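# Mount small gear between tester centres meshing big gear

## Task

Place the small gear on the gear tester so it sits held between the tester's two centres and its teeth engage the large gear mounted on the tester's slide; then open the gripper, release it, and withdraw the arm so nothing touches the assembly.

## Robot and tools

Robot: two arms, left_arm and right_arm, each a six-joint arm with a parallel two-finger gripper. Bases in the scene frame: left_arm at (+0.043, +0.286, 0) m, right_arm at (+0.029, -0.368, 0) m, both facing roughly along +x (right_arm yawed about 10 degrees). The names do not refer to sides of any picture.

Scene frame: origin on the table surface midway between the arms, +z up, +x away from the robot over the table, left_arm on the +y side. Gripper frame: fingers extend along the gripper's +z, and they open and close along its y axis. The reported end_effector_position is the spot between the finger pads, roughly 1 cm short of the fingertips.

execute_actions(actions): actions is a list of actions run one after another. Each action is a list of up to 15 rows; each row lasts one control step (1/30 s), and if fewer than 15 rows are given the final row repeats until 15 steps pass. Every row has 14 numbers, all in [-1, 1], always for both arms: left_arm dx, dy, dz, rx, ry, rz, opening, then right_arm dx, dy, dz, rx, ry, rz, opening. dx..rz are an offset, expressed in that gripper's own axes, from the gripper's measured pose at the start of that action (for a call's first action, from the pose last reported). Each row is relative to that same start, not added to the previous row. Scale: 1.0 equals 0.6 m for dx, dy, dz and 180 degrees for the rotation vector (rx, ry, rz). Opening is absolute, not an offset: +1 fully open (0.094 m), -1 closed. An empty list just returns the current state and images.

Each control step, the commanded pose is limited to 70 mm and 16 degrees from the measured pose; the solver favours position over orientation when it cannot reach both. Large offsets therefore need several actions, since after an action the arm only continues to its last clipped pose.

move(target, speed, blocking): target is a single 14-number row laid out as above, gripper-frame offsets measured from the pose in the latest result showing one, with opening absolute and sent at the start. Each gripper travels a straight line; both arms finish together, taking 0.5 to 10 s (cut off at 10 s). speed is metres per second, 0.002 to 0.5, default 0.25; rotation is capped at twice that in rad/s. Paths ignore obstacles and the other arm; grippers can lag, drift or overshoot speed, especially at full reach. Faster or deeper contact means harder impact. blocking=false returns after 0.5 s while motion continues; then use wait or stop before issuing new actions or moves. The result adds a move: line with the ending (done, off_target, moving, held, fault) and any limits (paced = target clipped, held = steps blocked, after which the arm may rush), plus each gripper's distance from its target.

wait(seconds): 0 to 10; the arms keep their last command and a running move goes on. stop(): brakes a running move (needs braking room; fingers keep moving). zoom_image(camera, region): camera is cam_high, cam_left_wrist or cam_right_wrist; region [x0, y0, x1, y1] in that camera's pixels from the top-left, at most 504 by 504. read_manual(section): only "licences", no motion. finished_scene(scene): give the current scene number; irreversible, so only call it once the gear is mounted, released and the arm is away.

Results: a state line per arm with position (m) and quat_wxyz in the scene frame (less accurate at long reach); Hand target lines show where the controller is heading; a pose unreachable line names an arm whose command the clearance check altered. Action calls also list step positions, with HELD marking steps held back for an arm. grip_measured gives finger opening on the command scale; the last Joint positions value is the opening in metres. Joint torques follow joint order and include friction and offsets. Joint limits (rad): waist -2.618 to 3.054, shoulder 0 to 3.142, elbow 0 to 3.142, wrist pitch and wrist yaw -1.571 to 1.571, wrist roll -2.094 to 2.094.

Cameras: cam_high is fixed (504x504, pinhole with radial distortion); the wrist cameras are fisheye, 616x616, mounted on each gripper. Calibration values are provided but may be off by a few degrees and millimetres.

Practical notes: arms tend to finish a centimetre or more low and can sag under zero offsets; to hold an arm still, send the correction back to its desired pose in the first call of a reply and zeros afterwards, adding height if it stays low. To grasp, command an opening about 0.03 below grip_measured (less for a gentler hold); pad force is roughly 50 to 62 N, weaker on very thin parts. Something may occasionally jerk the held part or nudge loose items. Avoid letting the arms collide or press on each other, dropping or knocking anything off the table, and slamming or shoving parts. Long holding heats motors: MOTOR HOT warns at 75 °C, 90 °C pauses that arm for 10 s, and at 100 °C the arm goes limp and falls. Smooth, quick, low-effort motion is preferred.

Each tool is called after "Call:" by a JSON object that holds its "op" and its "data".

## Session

Call:
{"op": "execute_actions", "data": {"actions": []}}

Scene clock: 0.00 s.
left_arm: end_effector_position=(+0.6053, +0.4537, +0.2855) grip_measured=+1.000 end_effector_quat_wxyz=(+0.184, -0.013, +0.725, +0.664) | right_arm: end_effector_position=(+0.5895, -0.1765, +0.2171) grip_measured=+1.000 end_effector_quat_wxyz=(+0.458, +0.056, +0.887, -0.012)
Joint positions: left_arm=[-0.018  2.305  2.042  0.054 -1.324  1.081  0.094] | right_arm=[ 0.283  2.123  1.971 -0.542  0.434  0.374  0.094]
Joint velocities: left_arm=[-0.002  0.017  0.002  0.022 -0.095 -0.066  0.   ] | right_arm=[-0.012 -0.022 -0.022 -0.066 -0.081 -0.007  0.   ]
Joint torques (N m, as the arm reports them, + toward a larger angle): no reading
Hand target (left_arm): +0.604, +0.454, +0.293; +0.190, -0.021, +0.723, +0.664
Hand target (right_arm): +0.589, -0.178, +0.223; +0.461, +0.057, +0.886, -0.013
camera_calibration (this result's frames):
cam_left_wrist: T_world_to_cam=[[0.0727326, -0.0743365, -0.994577, 0.28049], [-0.900882, -0.432767, -0.0335349, 0.772416], [-0.427927, 0.898436, -0.0984447, -0.0350942], [0, 0, 0, 1]] pos_world=[0.660437, 0.386656, 0.301418]
cam_right_wrist: T_world_to_cam=[[-0.344797, -0.880442, -0.325478, 0.123289], [-0.883127, 0.421779, -0.205398, 0.644458], [0.318121, 0.216618, -0.922971, 0.15951], [0, 0, 0, 1]] pos_world=[0.560905, -0.197823, 0.319721]

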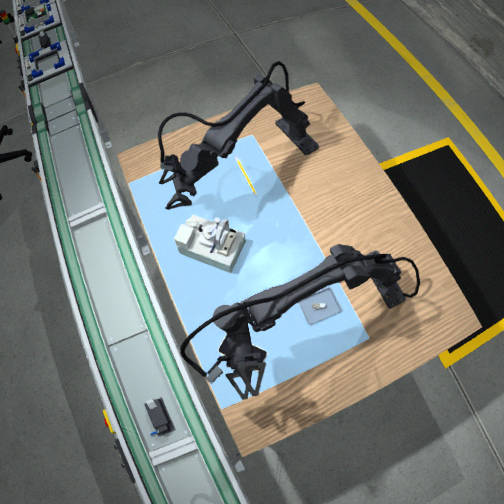

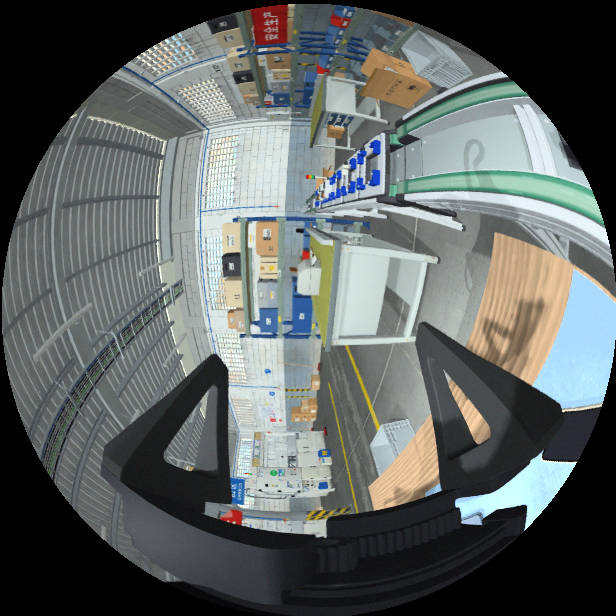

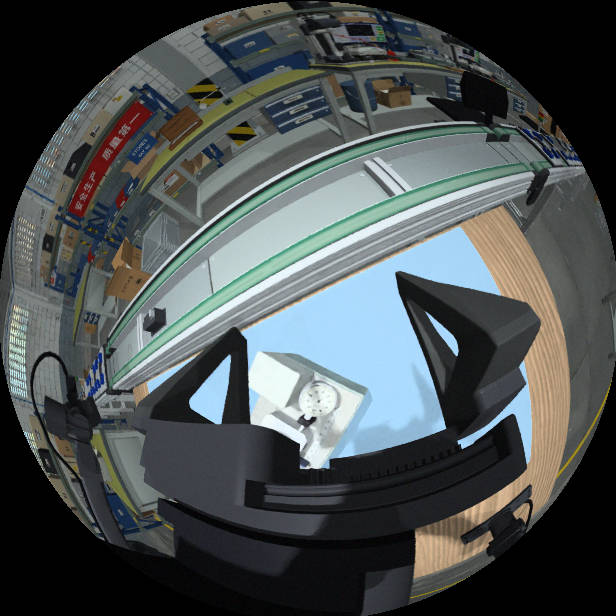

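Call:
{"op": "zoom_image", "data": {"camera": "cam_high", "region": [160,190,360,340]}}

Region (160, 190, 360, 340) of cam_high's 504x504 image, scaled by 2.520, with more detail than that image has; it fills the top 378 rows of this view, and the rest is white.

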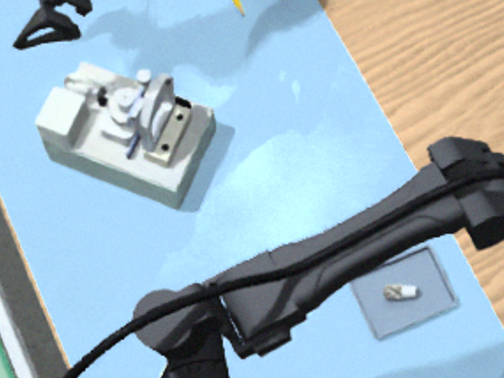

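Call:
{"op": "move", "data": {"target": [0.578,-0.175,-0.465,0.487,0.027,0.119,0.0,0,0,0,0,0,0,0.2]}}

Scene clock: 24.93 s.
left_arm: end_effector_position=(+0.2409, +0.2603, +0.1024) grip_measured=+0.001 end_effector_quat_wxyz=(-0.012, +0.202, +0.979, +0.012) | right_arm: end_effector_position=(+0.5895, -0.1765, +0.2171) grip_measured=+0.203 end_effector_quat_wxyz=(+0.458, +0.056, +0.887, -0.012)
Joint positions: left_arm=[-0.163  1.319  0.985 -1.26  -0.024  0.252  0.047] | right_arm=[ 0.283  2.123  1.971 -0.542  0.434  0.374  0.056]
Joint velocities: left_arm=[-0.002  0.017 -0.002 -0.022 -0.066 -0.081  0.001] | right_arm=[-0.002  0.022  0.012  0.007  0.051  0.051  0.   ]
Joint torques (N m, as the arm reports them, + toward a larger angle): left_arm=[-0.91 -6.36  5.18  0.08  0.09  0.08] | right_arm=[  0.07 -11.63   7.62   1.78   0.18   0.04]
Hand target (left_arm): +0.236, +0.257, +0.102; -0.010, +0.212, +0.977, +0.006
Hand target (right_arm): +0.590, -0.177, +0.217; +0.458, +0.056, +0.887, -0.012
Off the commanded pose (left_arm): 0.011 m, 2 deg.
Off the commanded pose (right_arm): 0.000 m, 0 deg.
move: off_target (left_arm)
camera_calibration (this result's frames):
cam_left_wrist: T_world_to_cam=[[-0.569455, -0.82198, -0.00831864, 0.358781], [-0.616796, 0.420573, 0.665343, -0.00777114], [-0.5434, 0.384014, -0.746492, 0.192799], [0, 0, 0, 1]] pos_world=[0.304284, 0.224142, 0.152078]
cam_right_wrist: T_world_to_cam=[[-0.344797, -0.880442, -0.325478, 0.123289], [-0.883127, 0.421779, -0.205398, 0.644458], [0.318121, 0.216618, -0.922971, 0.15951], [0, 0, 0, 1]] pos_world=[0.560905, -0.197823, 0.319721]

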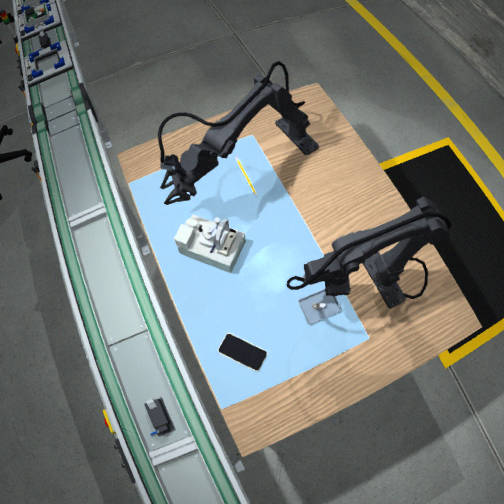

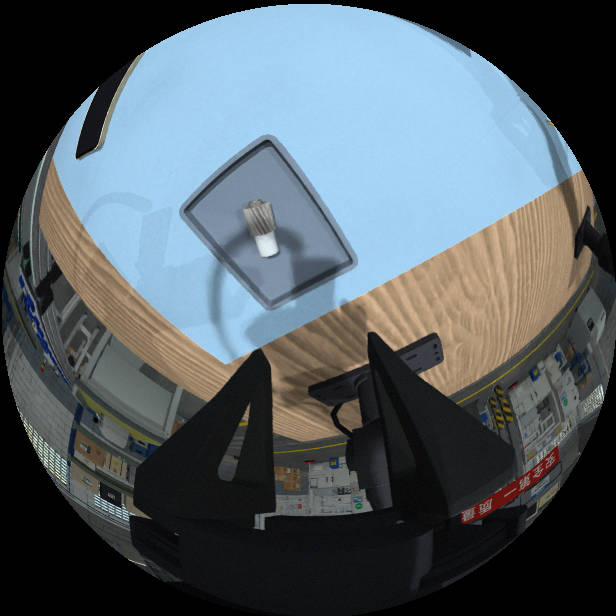

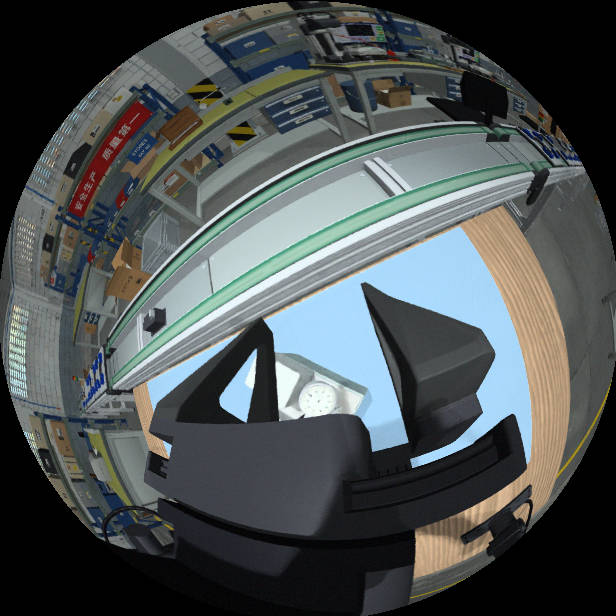

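Call:
{"op": "move", "data": {"target": [-0.031,0.057,0.143,0,0,0,0.0,0,0,0,0,0,0,0.2], "speed": 0.12}}

Call:
{"op": "execute_actions", "data": {"actions": [[[0,0,0,0,0,0,-0.77,0,0,0,0,0,0,0.2]],[[0,0,0,0,0,0,-0.77,0,0,0,0,0,0,0.2]]]}}

Scene clock: 35.30 s.
left_arm: end_effector_position=(+0.2730, +0.2819, +0.0219) grip_measured=+0.001 end_effector_quat_wxyz=(-0.007, +0.203, +0.979, +0.010) | right_arm: end_effector_position=(+0.5895, -0.1765, +0.2171) grip_measured=+0.203 end_effector_quat_wxyz=(+0.458, +0.056, +0.887, -0.012)
Joint positions: left_arm=[-0.046  1.52   0.82  -0.881 -0.023  0.37   0.047] | right_arm=[ 0.283  2.123  1.971 -0.542  0.434  0.374  0.056]
Joint velocities: left_arm=[-0.022  0.002 -0.002 -0.007  0.037 -0.022 -0.001] | right_arm=[ 0.002 -0.002  0.007 -0.066 -0.007 -0.022 -0.   ]
Joint torques (N m, as the arm reports them, + toward a larger angle): left_arm=[ 0.62 -5.27  4.65  0.21 -0.03  0.12] | right_arm=[  0.03 -11.69   7.63   1.79   0.18   0.03]
Hand target (left_arm): +0.269, +0.285, +0.017; -0.013, +0.203, +0.979, +0.011
Hand target (right_arm): +0.590, -0.177, +0.217; +0.458, +0.056, +0.887, -0.012
Off the commanded pose (left_arm): 0.008 m, 1 deg.
Off the commanded pose (right_arm): 0.000 m, 0 deg.
move: done
camera_calibration (this result's frames):
cam_left_wrist: T_world_to_cam=[[-0.570558, -0.821193, -0.0102409, 0.39433], [-0.622661, 0.424421, 0.657389, 0.0571332], [-0.535497, 0.381455, -0.753482, 0.14058], [0, 0, 0, 1]] pos_world=[0.335843, 0.245947, 0.0724043]
cam_right_wrist: T_world_to_cam=[[-0.344797, -0.880442, -0.325478, 0.123289], [-0.883127, 0.421779, -0.205398, 0.644458], [0.318121, 0.216618, -0.922971, 0.15951], [0, 0, 0, 1]] pos_world=[0.560905, -0.197823, 0.319721]

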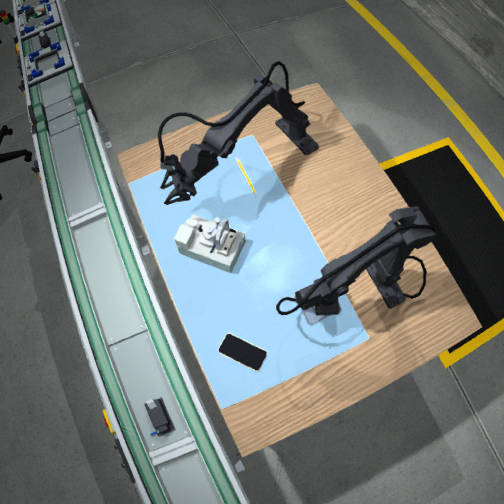

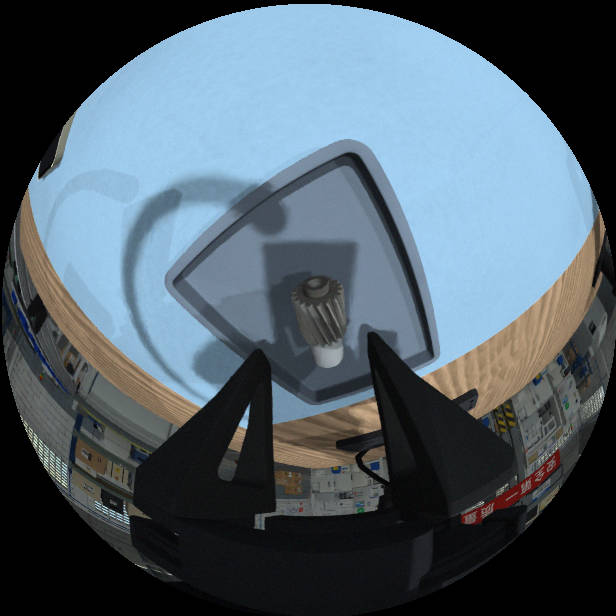

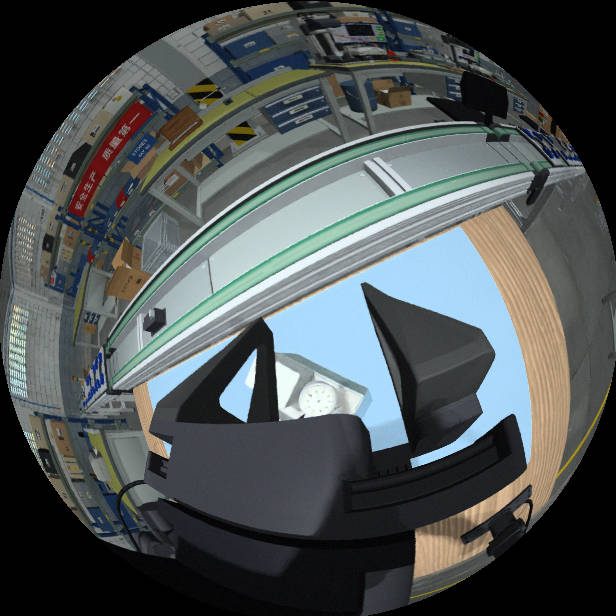

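Scene clock: 36.30 s.
left_arm: end_effector_position=(+0.2726, +0.2822, +0.0219) grip_measured=-0.760 end_effector_quat_wxyz=(-0.008, +0.203, +0.979, +0.011) | right_arm: end_effector_position=(+0.5895, -0.1765, +0.2171) grip_measured=+0.203 end_effector_quat_wxyz=(+0.458, +0.056, +0.887, -0.012)
Joint positions: left_arm=[-0.046  1.52   0.82  -0.882 -0.024  0.37   0.011] | right_arm=[ 0.283  2.123  1.971 -0.542  0.434  0.374  0.056]
Joint velocities: left_arm=[-0.007  0.007 -0.002  0.037 -0.066  0.007  0.   ] | right_arm=[ 0.002  0.002  0.007  0.022  0.051 -0.022 -0.   ]
Joint torques (N m, as the arm reports them, + toward a larger angle): left_arm=[-0.07 -5.85  5.84  0.11  0.    0.  ] | right_arm=[  0.04 -11.55   7.6    1.76   0.16   0.02]
Hand target (left_arm): +0.273, +0.282, +0.022; -0.008, +0.203, +0.979, +0.011
Hand target (right_arm): +0.590, -0.177, +0.217; +0.458, +0.056, +0.887, -0.012
Off the commanded pose (left_arm): 0.000 m, 0 deg.
Off the commanded pose (right_arm): 0.000 m, 0 deg.
Step readings (end_effector_position; steps 1 to 15: 1st action; 16 to 30: 2nd action):
0: left_arm (+0.2730, +0.2819, +0.0219) | right_arm (+0.5895, -0.1765, +0.2171)
1: left_arm (+0.2730, +0.2819, +0.0219) | right_arm (+0.5895, -0.1765, +0.2171)
2: left_arm (+0.2730, +0.2819, +0.0219) | right_arm (+0.5895, -0.1765, +0.2171)
4: left_arm (+0.2730, +0.2820, +0.0219) | right_arm (+0.5895, -0.1765, +0.2171)
8: left_arm (+0.2726, +0.2822, +0.0219) | right_arm (+0.5895, -0.1765, +0.2171)
15: left_arm (+0.2726, +0.2822, +0.0219) | right_arm (+0.5895, -0.1765, +0.2171)
16: left_arm (+0.2726, +0.2822, +0.0219) | right_arm (+0.5895, -0.1765, +0.2171)
17: left_arm (+0.2726, +0.2822, +0.0219) | right_arm (+0.5895, -0.1765, +0.2171)
19: left_arm (+0.2726, +0.2822, +0.0219) | right_arm (+0.5895, -0.1765, +0.2171)
23: left_arm (+0.2726, +0.2822, +0.0219) | right_arm (+0.5895, -0.1765, +0.2171)
30: end_effector_position above
camera_calibration (this result's frames):
cam_left_wrist: T_world_to_cam=[[-0.570584, -0.821174, -0.0103851, 0.394302], [-0.621682, 0.423637, 0.65882, 0.0567264], [-0.536606, 0.382368, -0.752229, 0.140323], [0, 0, 0, 1]] pos_world=[0.335546, 0.246104, 0.0722771]
cam_right_wrist: T_world_to_cam=[[-0.344797, -0.880442, -0.325478, 0.123289], [-0.883127, 0.421779, -0.205398, 0.644458], [0.318121, 0.216618, -0.922971, 0.15951], [0, 0, 0, 1]] pos_world=[0.560905, -0.197823, 0.319721]

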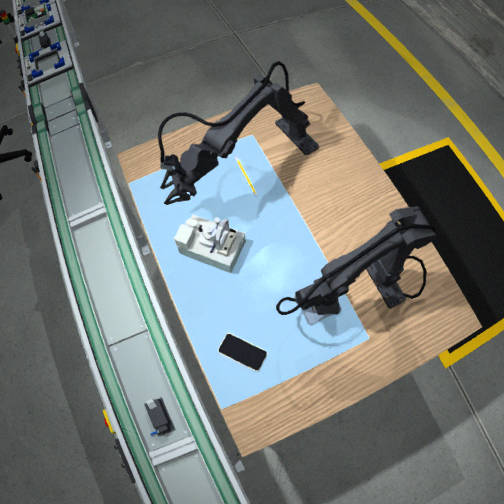

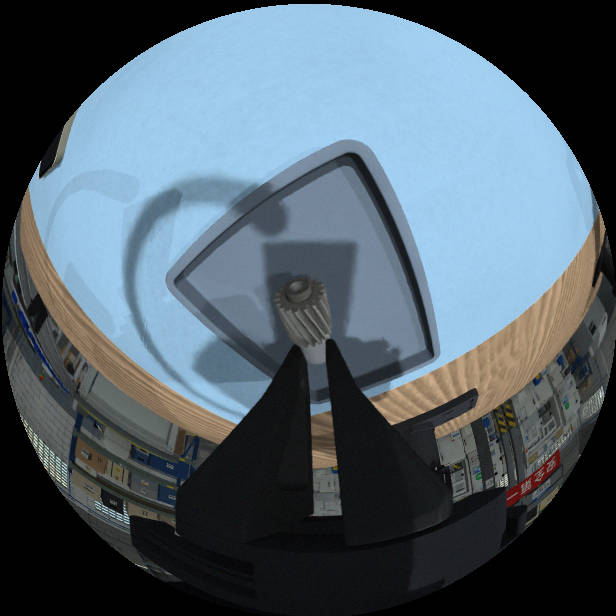

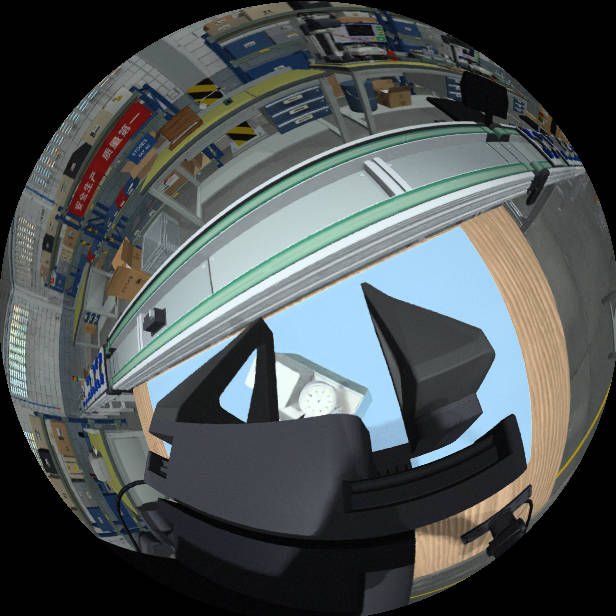

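Call:
{"op": "execute_actions", "data": {"actions": [[[0,0,0,0,0,0,-0.3,0,0,0,0,0,0,0.2]],[[-0.004,0,0.018,0,0,0,-0.3,0,0,0,0,0,0,0.2]],[[0,0,0,0,0,0,-0.77,0,0,0,0,0,0,0.2]],[[0,0,0,0,0,0,-0.77,0,0,0,0,0,0,0.2]]]}}

Scene clock: 64.67 s.
left_arm: end_effector_position=(+0.2802, +0.2819, +0.0176) grip_measured=-0.715 end_effector_quat_wxyz=(+0.001, +0.203, +0.979, +0.012) | right_arm: end_effector_position=(+0.5895, -0.1765, +0.2171) grip_measured=+0.203 end_effector_quat_wxyz=(+0.458, +0.056, +0.887, -0.012)
Joint positions: left_arm=[-0.046  1.541  0.82  -0.844 -0.024  0.37   0.013] | right_arm=[ 0.283  2.123  1.971 -0.542  0.434  0.374  0.056]
Joint velocities: left_arm=[-0.017 -0.002  0.002 -0.11  -0.022 -0.007  0.   ] | right_arm=[-0.012  0.012 -0.007 -0.007 -0.037  0.066  0.   ]
Joint torques (N m, as the arm reports them, + toward a larger angle): left_arm=[-0.05 -6.21  5.83  0.16  0.   -0.02] | right_arm=[  0.03 -11.63   7.64   1.78   0.17   0.01]
Hand target (left_arm): +0.280, +0.282, +0.018; +0.001, +0.203, +0.979, +0.012
Hand target (right_arm): +0.590, -0.177, +0.217; +0.458, +0.056, +0.887, -0.012
Off the commanded pose (left_arm): 0.000 m, 0 deg.
Off the commanded pose (right_arm): 0.000 m, 0 deg.
Step readings (end_effector_position; steps 1 to 15: 1st action; 16 to 30: 2nd action; 31 to 45: 3rd action; 46 to 60: 4th action):
0: left_arm (+0.2726, +0.2822, +0.0219) | right_arm (+0.5895, -0.1765, +0.2171)
1: left_arm (+0.2727, +0.2822, +0.0219) | right_arm (+0.5895, -0.1765, +0.2171)
2: left_arm (+0.2727, +0.2822, +0.0219) | right_arm (+0.5895, -0.1765, +0.2171)
4: left_arm (+0.2727, +0.2822, +0.0219) | right_arm (+0.5895, -0.1765, +0.2171)
8: left_arm (+0.2727, +0.2822, +0.0219) | right_arm (+0.5895, -0.1765, +0.2171)
15: left_arm (+0.2727, +0.2822, +0.0219) | right_arm (+0.5895, -0.1765, +0.2171)
16: left_arm (+0.2733, +0.2821, +0.0216) | right_arm (+0.5895, -0.1765, +0.2171)
17: left_arm (+0.2747, +0.2821, +0.0208) | right_arm (+0.5895, -0.1765, +0.2171)
19: left_arm (+0.2766, +0.2820, +0.0188) | right_arm (+0.5895, -0.1765, +0.2171)
23: left_arm (+0.2788, +0.2819, +0.0176) | right_arm (+0.5895, -0.1765, +0.2171)
30: left_arm (+0.2802, +0.2819, +0.0176) | right_arm (+0.5895, -0.1765, +0.2171)
31: left_arm (+0.2802, +0.2818, +0.0176) | right_arm (+0.5895, -0.1765, +0.2171)
32: left_arm (+0.2802, +0.2819, +0.0176) | right_arm (+0.5895, -0.1765, +0.2171)
34: left_arm (+0.2802, +0.2819, +0.0176) | right_arm (+0.5895, -0.1765, +0.2171)
38: left_arm (+0.2802, +0.2819, +0.0176) | right_arm (+0.5895, -0.1765, +0.2171)
45: left_arm (+0.2802, +0.2819, +0.0176) | right_arm (+0.5895, -0.1765, +0.2171)
46: left_arm (+0.2802, +0.2819, +0.0176) | right_arm (+0.5895, -0.1765, +0.2171)
47: left_arm (+0.2802, +0.2819, +0.0176) | right_arm (+0.5895, -0.1765, +0.2171)
49: left_arm (+0.2802, +0.2819, +0.0176) | right_arm (+0.5895, -0.1765, +0.2171)
53: left_arm (+0.2802, +0.2819, +0.0176) | right_arm (+0.5895, -0.1765, +0.2171)
60: end_effector_position above
camera_calibration (this result's frames):
cam_left_wrist: T_world_to_cam=[[-0.570301, -0.821178, -0.0205514, 0.398489], [-0.633639, 0.42386, 0.647182, 0.0678853], [-0.522741, 0.382111, -0.762059, 0.137566], [0, 0, 0, 1]] pos_world=[0.342185, 0.245891, 0.0690886]
cam_right_wrist: T_world_to_cam=[[-0.344797, -0.880442, -0.325478, 0.123289], [-0.883127, 0.421779, -0.205398, 0.644458], [0.318121, 0.216618, -0.922971, 0.15951], [0, 0, 0, 1]] pos_world=[0.560905, -0.197823, 0.319721]

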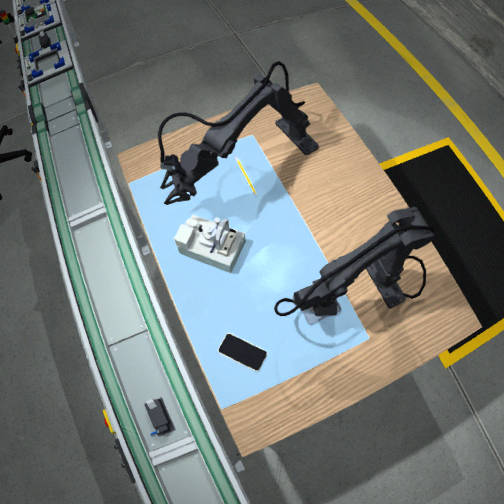

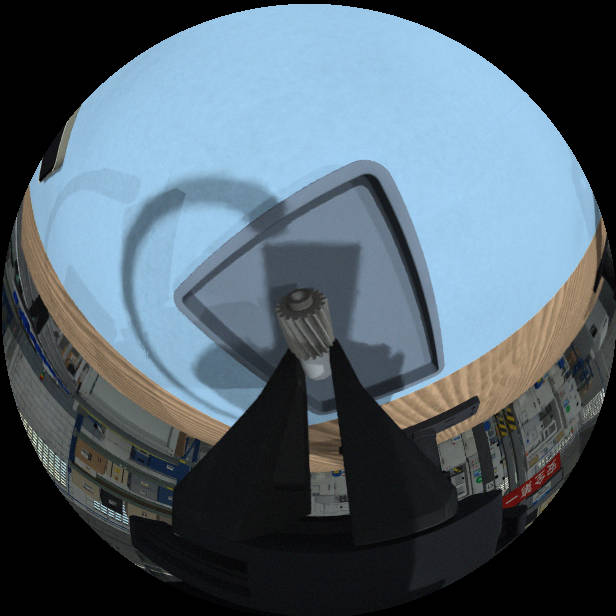

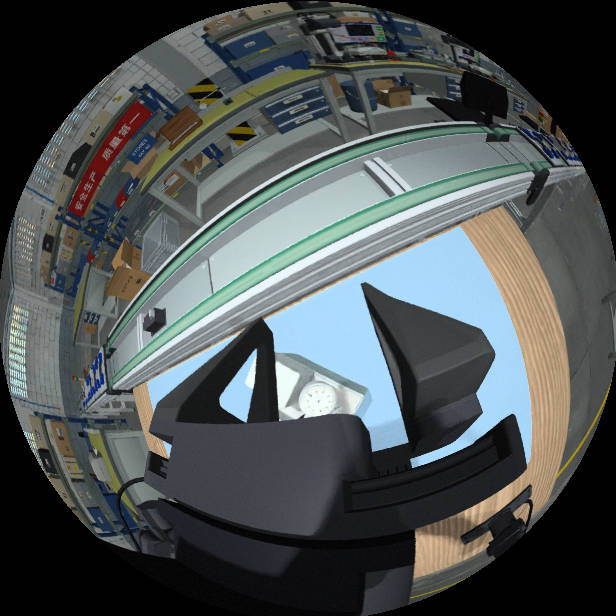

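Good enough for rotating.

Call:
{"op": "move", "data": {"target": [0,0,-0.03,0,0,0.44,-0.76,0,0,0,0,0,0,0.2]}}

Call:
{"op": "move", "data": {"target": [0,0,0.02,0,0,0,-0.76,0,0,0,0,0,0,0.2], "speed": 0.03}}

Call:
{"op": "execute_actions", "data": {"actions": [[[0,0,0,0,0,0,-0.3,0,0,0,0,0,0,0.2]]]}}

Call:
{"op": "move", "data": {"target": [0,0,-0.07,0,0,0,-0.3,0,0,0,0,0,0,0.2]}}

Call:
{"op": "move", "data": {"target": [0,0,0,0,0,-0.5,-0.3,0,0,0,0,0,0,0.2], "speed": 0.5}}

Call:
{"op": "move", "data": {"target": [0,0,0,0,0,-0.5,-0.3,0,0,0,0,0,0,0.2], "speed": 0.5}}

Scene clock: 81.03 s.
left_arm: end_effector_position=(+0.2718, +0.2835, +0.0244) grip_measured=-0.716 end_effector_quat_wxyz=(-0.020, +0.777, +0.629, +0.001) | right_arm: end_effector_position=(+0.5895, -0.1765, +0.2171) grip_measured=+0.203 end_effector_quat_wxyz=(+0.458, +0.056, +0.887, -0.012)
Joint positions: left_arm=[-0.046  1.526  0.836 -0.907 -0.031  1.741  0.013] | right_arm=[ 0.283  2.123  1.971 -0.542  0.434  0.374  0.056]
Joint velocities: left_arm=[ 0.017 -0.002  0.002 -0.022 -0.11   0.022 -0.001] | right_arm=[-0.022 -0.002 -0.002 -0.007 -0.007  0.081 -0.002]
Joint torques (N m, as the arm reports them, + toward a larger angle): left_arm=[-0.01 -7.92  8.24 -0.11  0.06  0.06] | right_arm=[  0.1  -11.65   7.61   1.8    0.17   0.01]
Hand target (left_arm): +0.280, +0.282, +0.035; -0.007, +0.781, +0.625, +0.011
Hand target (right_arm): +0.590, -0.177, +0.217; +0.458, +0.056, +0.887, -0.012
Off the commanded pose (left_arm): 0.014 m, 2 deg.
Off the commanded pose (right_arm): 0.000 m, 0 deg.
move: off_target (left_arm)
camera_calibration (this result's frames):
cam_left_wrist: T_world_to_cam=[[-0.917358, 0.396131, 0.0391752, 0.142869], [0.322554, 0.682061, 0.656317, -0.275825], [0.233268, 0.614713, -0.753468, -0.133917], [0, 0, 0, 1]] pos_world=[0.251269, 0.213855, 0.0745299]
cam_right_wrist: T_world_to_cam=[[-0.344797, -0.880442, -0.325478, 0.123289], [-0.883127, 0.421779, -0.205398, 0.644458], [0.318121, 0.216618, -0.922971, 0.15951], [0, 0, 0, 1]] pos_world=[0.560905, -0.197823, 0.319721]

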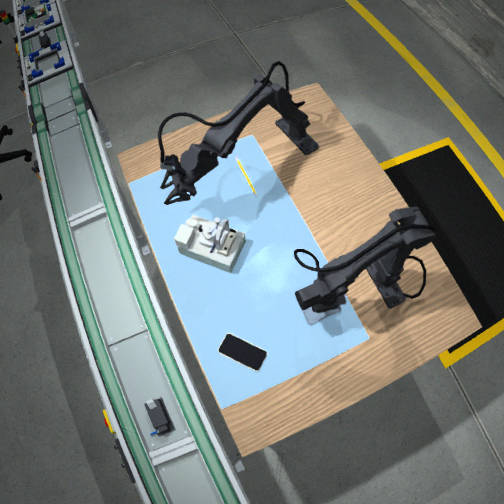

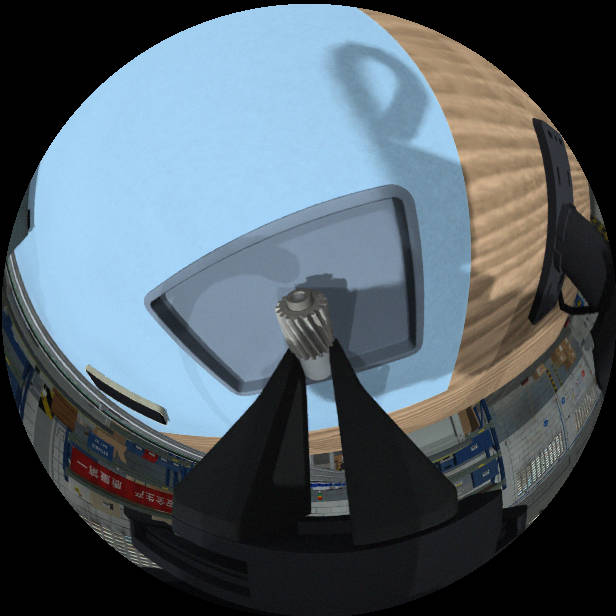

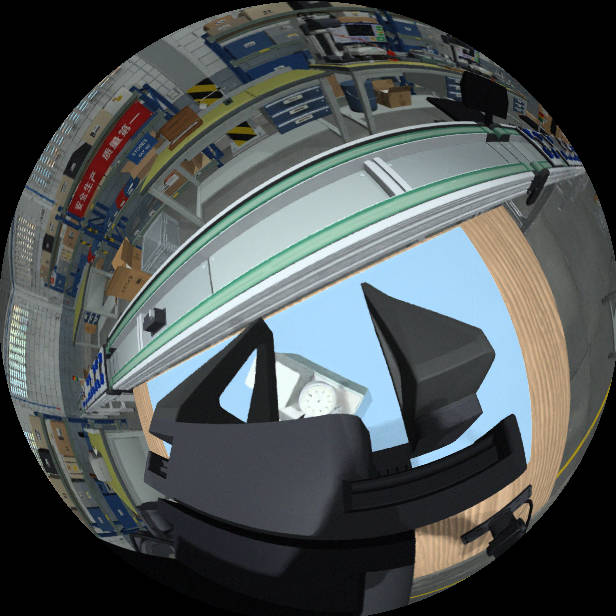

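Scene clock: 81.83 s.
left_arm: end_effector_position=(+0.2769, +0.2833, +0.0185) grip_measured=-0.716 end_effector_quat_wxyz=(-0.014, +0.777, +0.629, +0.008) | right_arm: end_effector_position=(+0.5895, -0.1765, +0.2171) grip_measured=+0.203 end_effector_quat_wxyz=(+0.458, +0.056, +0.887, -0.012)
Joint positions: left_arm=[-0.046  1.538  0.822 -0.861 -0.031  1.741  0.013] | right_arm=[ 0.283  2.123  1.971 -0.542  0.434  0.374  0.056]
Joint velocities: left_arm=[ 0.007  0.002  0.002 -0.037 -0.007 -0.037 -0.001] | right_arm=[-0.002  0.012 -0.002  0.037  0.007 -0.022 -0.001]
Joint torques (N m, as the arm reports them, + toward a larger angle): left_arm=[ 0.1  -5.17  4.41  0.2  -0.03  0.02] | right_arm=[ -0.03 -11.65   7.64   1.76   0.17   0.02]
Hand target (left_arm): +0.271, +0.284, +0.013; -0.021, +0.777, +0.629, +0.000
Hand target (right_arm): +0.590, -0.177, +0.217; +0.458, +0.056, +0.887, -0.012
Off the commanded pose (left_arm): 0.008 m, 1 deg.
Off the commanded pose (right_arm): 0.000 m, 0 deg.
move: done
camera_calibration (this result's frames):
cam_left_wrist: T_world_to_cam=[[-0.917951, 0.396155, 0.0206757, 0.148376], [0.309488, 0.682577, 0.662047, -0.270155], [0.24816, 0.614126, -0.749177, -0.143408], [0, 0, 0, 1]] pos_world=[0.2554, 0.213692, 0.0683501]
cam_right_wrist: T_world_to_cam=[[-0.344797, -0.880442, -0.325478, 0.123289], [-0.883127, 0.421779, -0.205398, 0.644458], [0.318121, 0.216618, -0.922971, 0.15951], [0, 0, 0, 1]] pos_world=[0.560905, -0.197823, 0.319721]

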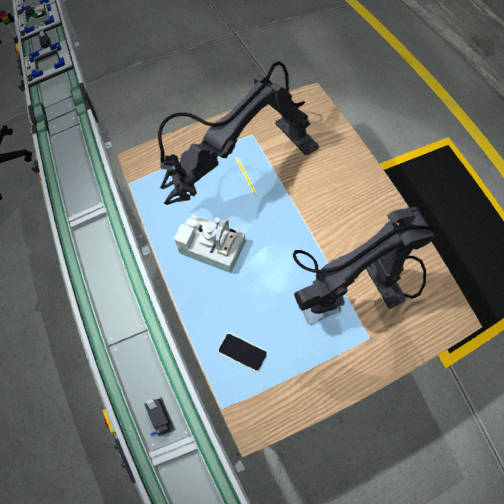

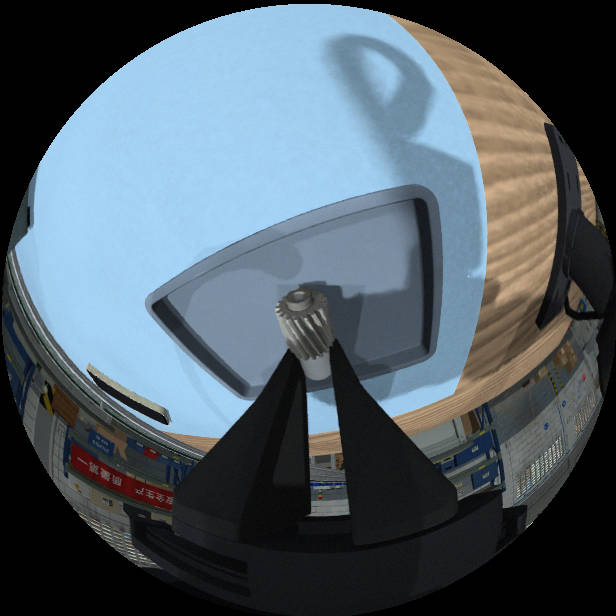

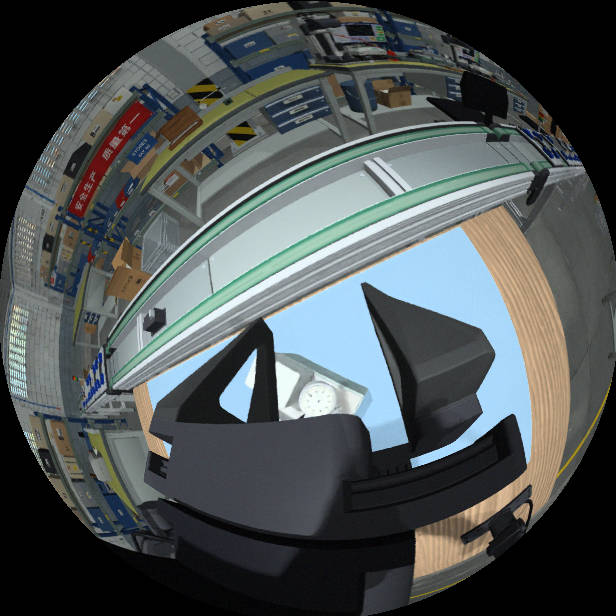

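Scene clock: 82.33 s.
left_arm: end_effector_position=(+0.2771, +0.2834, +0.0185) grip_measured=-0.302 end_effector_quat_wxyz=(-0.014, +0.777, +0.629, +0.008) | right_arm: end_effector_position=(+0.5895, -0.1765, +0.2171) grip_measured=+0.203 end_effector_quat_wxyz=(+0.458, +0.056, +0.887, -0.012)
Joint positions: left_arm=[-0.046  1.538  0.822 -0.86  -0.032  1.741  0.033] | right_arm=[ 0.283  2.123  1.971 -0.542  0.434  0.374  0.056]
Joint velocities: left_arm=[-0.002 -0.002 -0.012 -0.007 -0.022 -0.007  0.001] | right_arm=[-0.002 -0.032 -0.002 -0.095 -0.022  0.007 -0.   ]
Joint torques (N m, as the arm reports them, + toward a larger angle): left_arm=[-0.07 -6.1   5.81  0.09  0.    0.  ] | right_arm=[  0.   -11.65   7.58   1.79   0.19   0.01]
Hand target (left_arm): +0.277, +0.283, +0.019; -0.014, +0.777, +0.629, +0.008
Hand target (right_arm): +0.590, -0.177, +0.217; +0.458, +0.056, +0.887, -0.012
Off the commanded pose (left_arm): 0.000 m, 0 deg.
Off the commanded pose (right_arm): 0.000 m, 0 deg.
Step readings (end_effector_position):
0: left_arm (+0.2769, +0.2833, +0.0185) | right_arm (+0.5895, -0.1765, +0.2171)
1: left_arm (+0.2770, +0.2834, +0.0185) | right_arm (+0.5895, -0.1765, +0.2171)
2: left_arm (+0.2771, +0.2834, +0.0185) | right_arm (+0.5895, -0.1765, +0.2171)
4: left_arm (+0.2771, +0.2834, +0.0185) | right_arm (+0.5895, -0.1765, +0.2171)
8: left_arm (+0.2771, +0.2834, +0.0185) | right_arm (+0.5895, -0.1765, +0.2171)
15: end_effector_position above
camera_calibration (this result's frames):
cam_left_wrist: T_world_to_cam=[[-0.917966, 0.39615, 0.0201012, 0.148545], [0.308974, 0.682344, 0.662527, -0.270057], [0.248744, 0.614388, -0.748768, -0.143735], [0, 0, 0, 1]] pos_world=[0.255553, 0.213735, 0.0683098]
cam_right_wrist: T_world_to_cam=[[-0.344797, -0.880442, -0.325478, 0.123289], [-0.883127, 0.421779, -0.205398, 0.644458], [0.318121, 0.216618, -0.922971, 0.15951], [0, 0, 0, 1]] pos_world=[0.560905, -0.197823, 0.319721]

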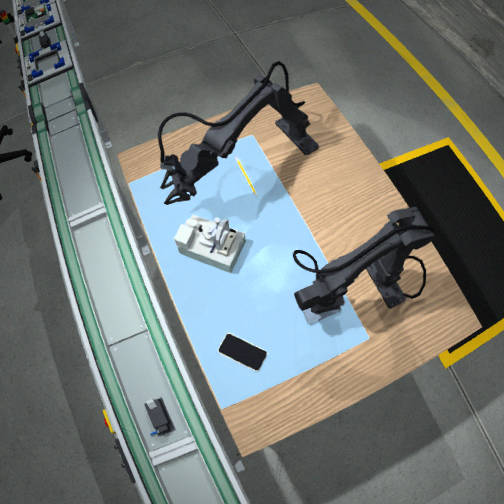

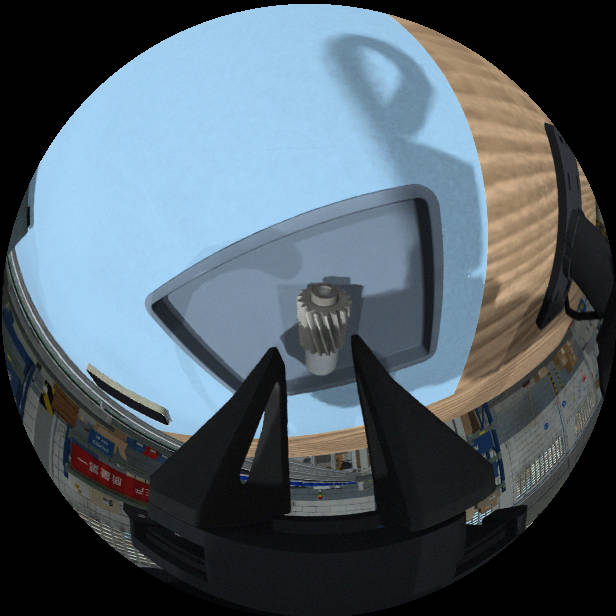

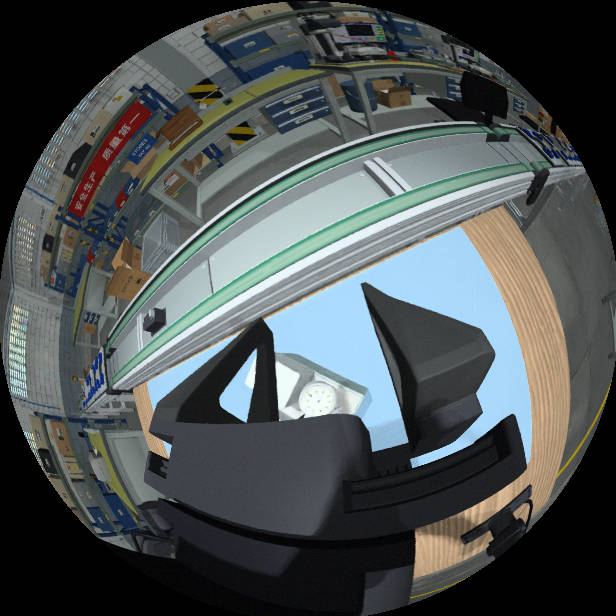

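Scene clock: 83.33 s.
left_arm: end_effector_position=(+0.2726, +0.2836, +0.0509) grip_measured=-0.302 end_effector_quat_wxyz=(-0.021, +0.777, +0.629, +0.000) | right_arm: end_effector_position=(+0.5895, -0.1765, +0.2171) grip_measured=+0.203 end_effector_quat_wxyz=(+0.458, +0.056, +0.887, -0.012)
Joint positions: left_arm=[-0.046  1.488  0.915 -1.025 -0.032  1.741  0.033] | right_arm=[ 0.283  2.123  1.971 -0.542  0.434  0.374  0.056]
Joint velocities: left_arm=[-0.002 -0.012 -0.012 -0.037 -0.022 -0.051 -0.   ] | right_arm=[ 0.007  0.017 -0.017  0.037  0.066  0.037  0.   ]
Joint torques (N m, as the arm reports them, + toward a larger angle): left_arm=[-0.3  -7.31  8.14 -0.11 -0.03 -0.01] | right_arm=[  0.   -11.63   7.61   1.79   0.17   0.01]
Hand target (left_arm): +0.277, +0.283, +0.060; -0.014, +0.777, +0.629, +0.008
Hand target (right_arm): +0.590, -0.177, +0.217; +0.458, +0.056, +0.887, -0.012
Off the commanded pose (left_arm): 0.011 m, 1 deg.
Off the commanded pose (right_arm): 0.000 m, 0 deg.
move: off_target (left_arm)
camera_calibration (this result's frames):
cam_left_wrist: T_world_to_cam=[[-0.917293, 0.396123, 0.0407349, 0.14246], [0.323551, 0.681768, 0.65613, -0.29373], [0.232136, 0.615043, -0.753548, -0.113887], [0, 0, 0, 1]] pos_world=[0.252152, 0.213869, 0.101103]
cam_right_wrist: T_world_to_cam=[[-0.344797, -0.880442, -0.325478, 0.123289], [-0.883127, 0.421779, -0.205398, 0.644458], [0.318121, 0.216618, -0.922971, 0.15951], [0, 0, 0, 1]] pos_world=[0.560905, -0.197823, 0.319721]

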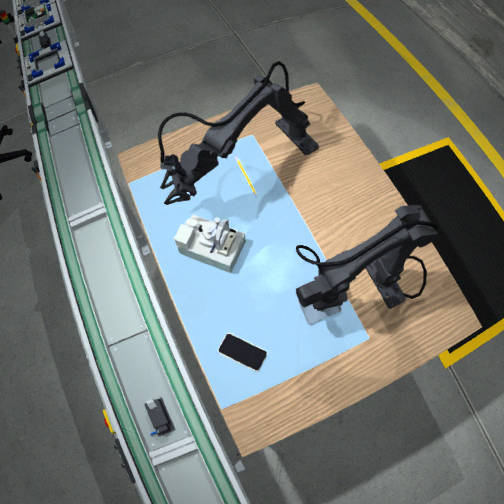

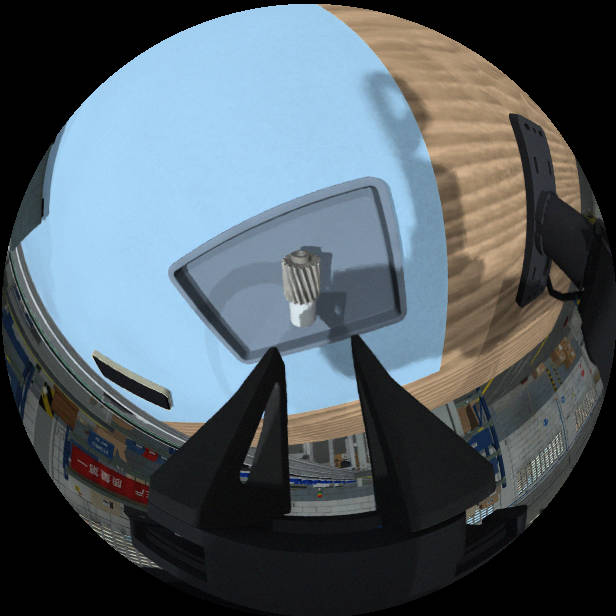

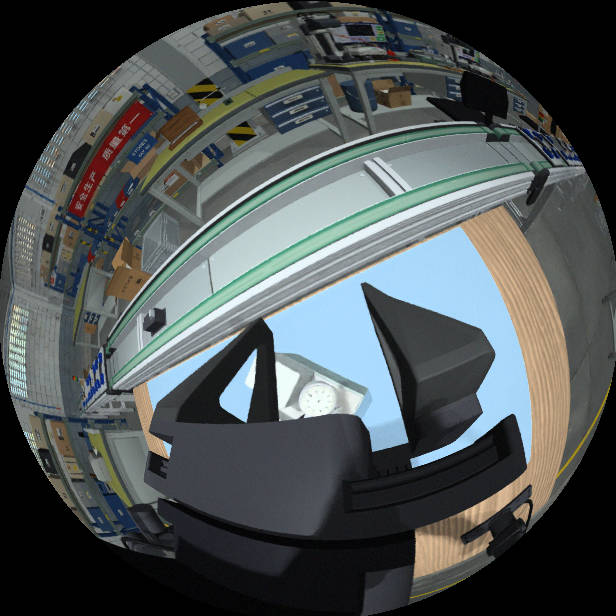

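Scene clock: 85.67 s.
left_arm: end_effector_position=(+0.2726, +0.2836, +0.0509) grip_measured=-0.301 end_effector_quat_wxyz=(-0.015, +0.110, +0.994, +0.015) | right_arm: end_effector_position=(+0.5895, -0.1765, +0.2171) grip_measured=+0.203 end_effector_quat_wxyz=(+0.458, +0.056, +0.887, -0.012)
Joint positions: left_arm=[-0.046  1.488  0.915 -1.025 -0.032  0.18   0.033] | right_arm=[ 0.283  2.123  1.971 -0.542  0.434  0.374  0.056]
Joint velocities: left_arm=[-0.007 -0.012 -0.007  0.051  0.022 -0.081 -0.001] | right_arm=[-0.022 -0.007 -0.002  0.022 -0.022 -0.022  0.   ]
Joint torques (N m, as the arm reports them, + toward a larger angle): left_arm=[-0.08 -5.86  6.11  0.08 -0.02 -0.06] | right_arm=[  0.15 -11.61   7.61   1.78   0.18   0.  ]
Hand target (left_arm): +0.273, +0.284, +0.051; -0.015, +0.105, +0.994, +0.015
Hand target (right_arm): +0.590, -0.177, +0.217; +0.458, +0.056, +0.887, -0.012
Off the commanded pose (left_arm): 0.000 m, 1 deg.
Off the commanded pose (right_arm): 0.000 m, 0 deg.
move: done
camera_calibration (this result's frames):
cam_left_wrist: T_world_to_cam=[[-0.40599, -0.913739, -0.0159287, 0.377427], [-0.68279, 0.291698, 0.669858, 0.0905041], [-0.607429, 0.282832, -0.742318, 0.208606], [0, 0, 0, 1]] pos_world=[0.34174, 0.259469, 0.100239]
cam_right_wrist: T_world_to_cam=[[-0.344797, -0.880442, -0.325478, 0.123289], [-0.883127, 0.421779, -0.205398, 0.644458], [0.318121, 0.216618, -0.922971, 0.15951], [0, 0, 0, 1]] pos_world=[0.560905, -0.197823, 0.319721]

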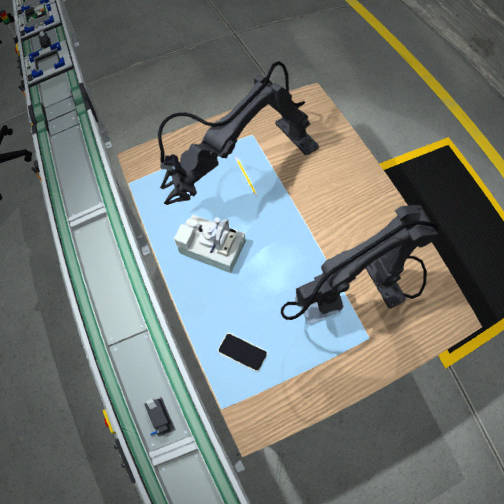

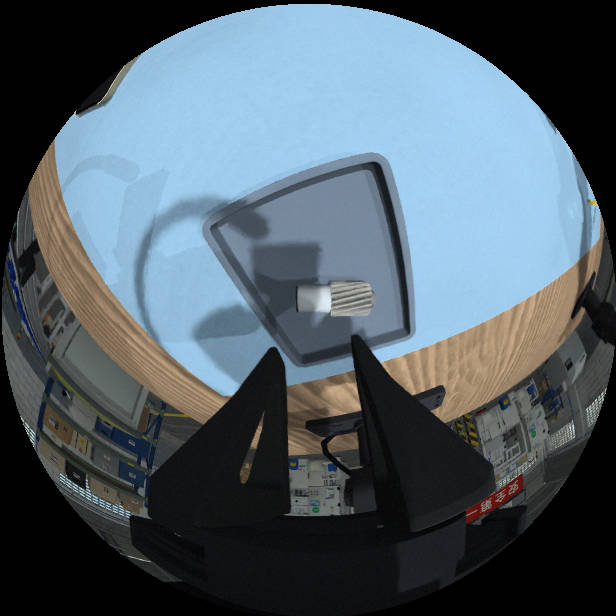

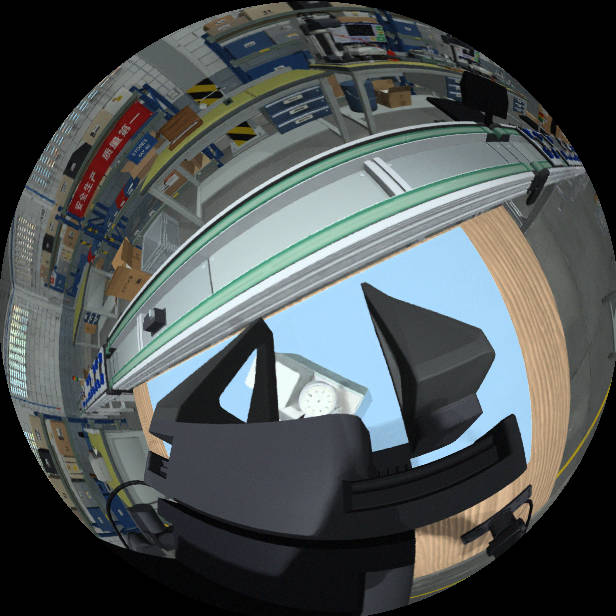

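Scene clock: 88.00 s.
left_arm: end_effector_position=(+0.2725, +0.2826, +0.0509) grip_measured=-0.301 end_effector_quat_wxyz=(-0.002, -0.621, +0.783, +0.019) | right_arm: end_effector_position=(+0.5895, -0.1765, +0.2171) grip_measured=+0.203 end_effector_quat_wxyz=(+0.458, +0.056, +0.887, -0.012)
Joint positions: left_arm=[-0.046  1.488  0.915 -1.025 -0.027 -1.381  0.033] | right_arm=[ 0.283  2.123  1.971 -0.542  0.434  0.374  0.056]
Joint velocities: left_arm=[-0.002  0.002 -0.007  0.037 -0.022 -0.007  0.001] | right_arm=[-0.012 -0.002 -0.007 -0.051 -0.066 -0.051 -0.001]
Joint torques (N m, as the arm reports them, + toward a larger angle): left_arm=[-0.05 -5.77  6.18  0.08 -0.07 -0.07] | right_arm=[  0.01 -11.67   7.65   1.77   0.16   0.01]
Hand target (left_arm): +0.273, +0.284, +0.051; -0.000, -0.625, +0.780, +0.021
Hand target (right_arm): +0.590, -0.177, +0.217; +0.458, +0.056, +0.887, -0.012
Off the commanded pose (left_arm): 0.001 m, 1 deg.
Off the commanded pose (right_arm): 0.000 m, 0 deg.
move: done
camera_calibration (this result's frames):
cam_left_wrist: T_world_to_cam=[[0.909414, -0.414644, -0.0322055, -0.122202], [-0.303425, -0.714453, 0.630468, 0.273755], [-0.284429, -0.563584, -0.775547, 0.361714], [0, 0, 0, 1]] pos_world=[0.297078, 0.348771, 0.103997]
cam_right_wrist: T_world_to_cam=[[-0.344797, -0.880442, -0.325478, 0.123289], [-0.883127, 0.421779, -0.205398, 0.644458], [0.318121, 0.216618, -0.922971, 0.15951], [0, 0, 0, 1]] pos_world=[0.560905, -0.197823, 0.319721]

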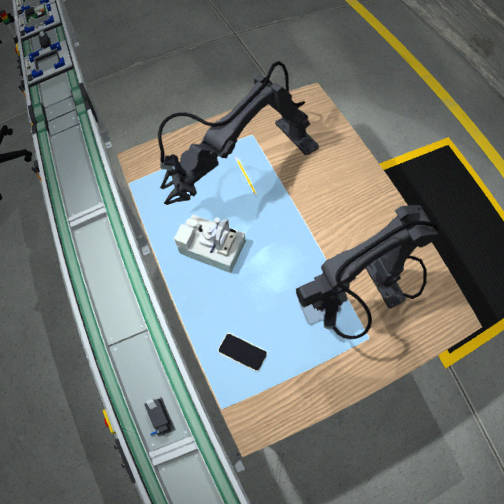

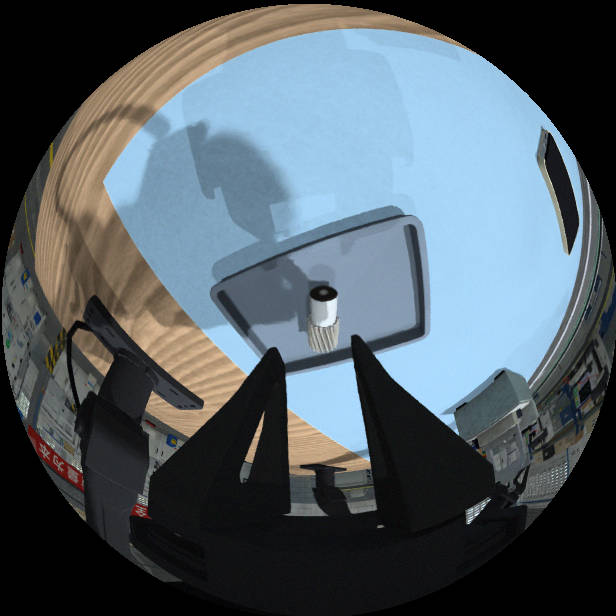

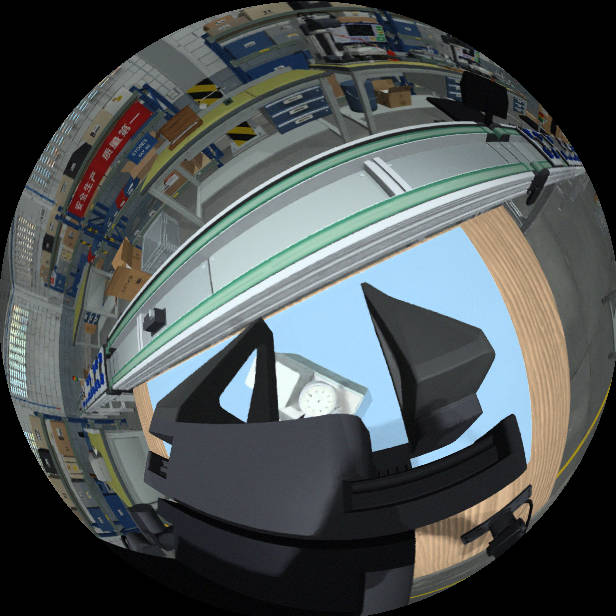

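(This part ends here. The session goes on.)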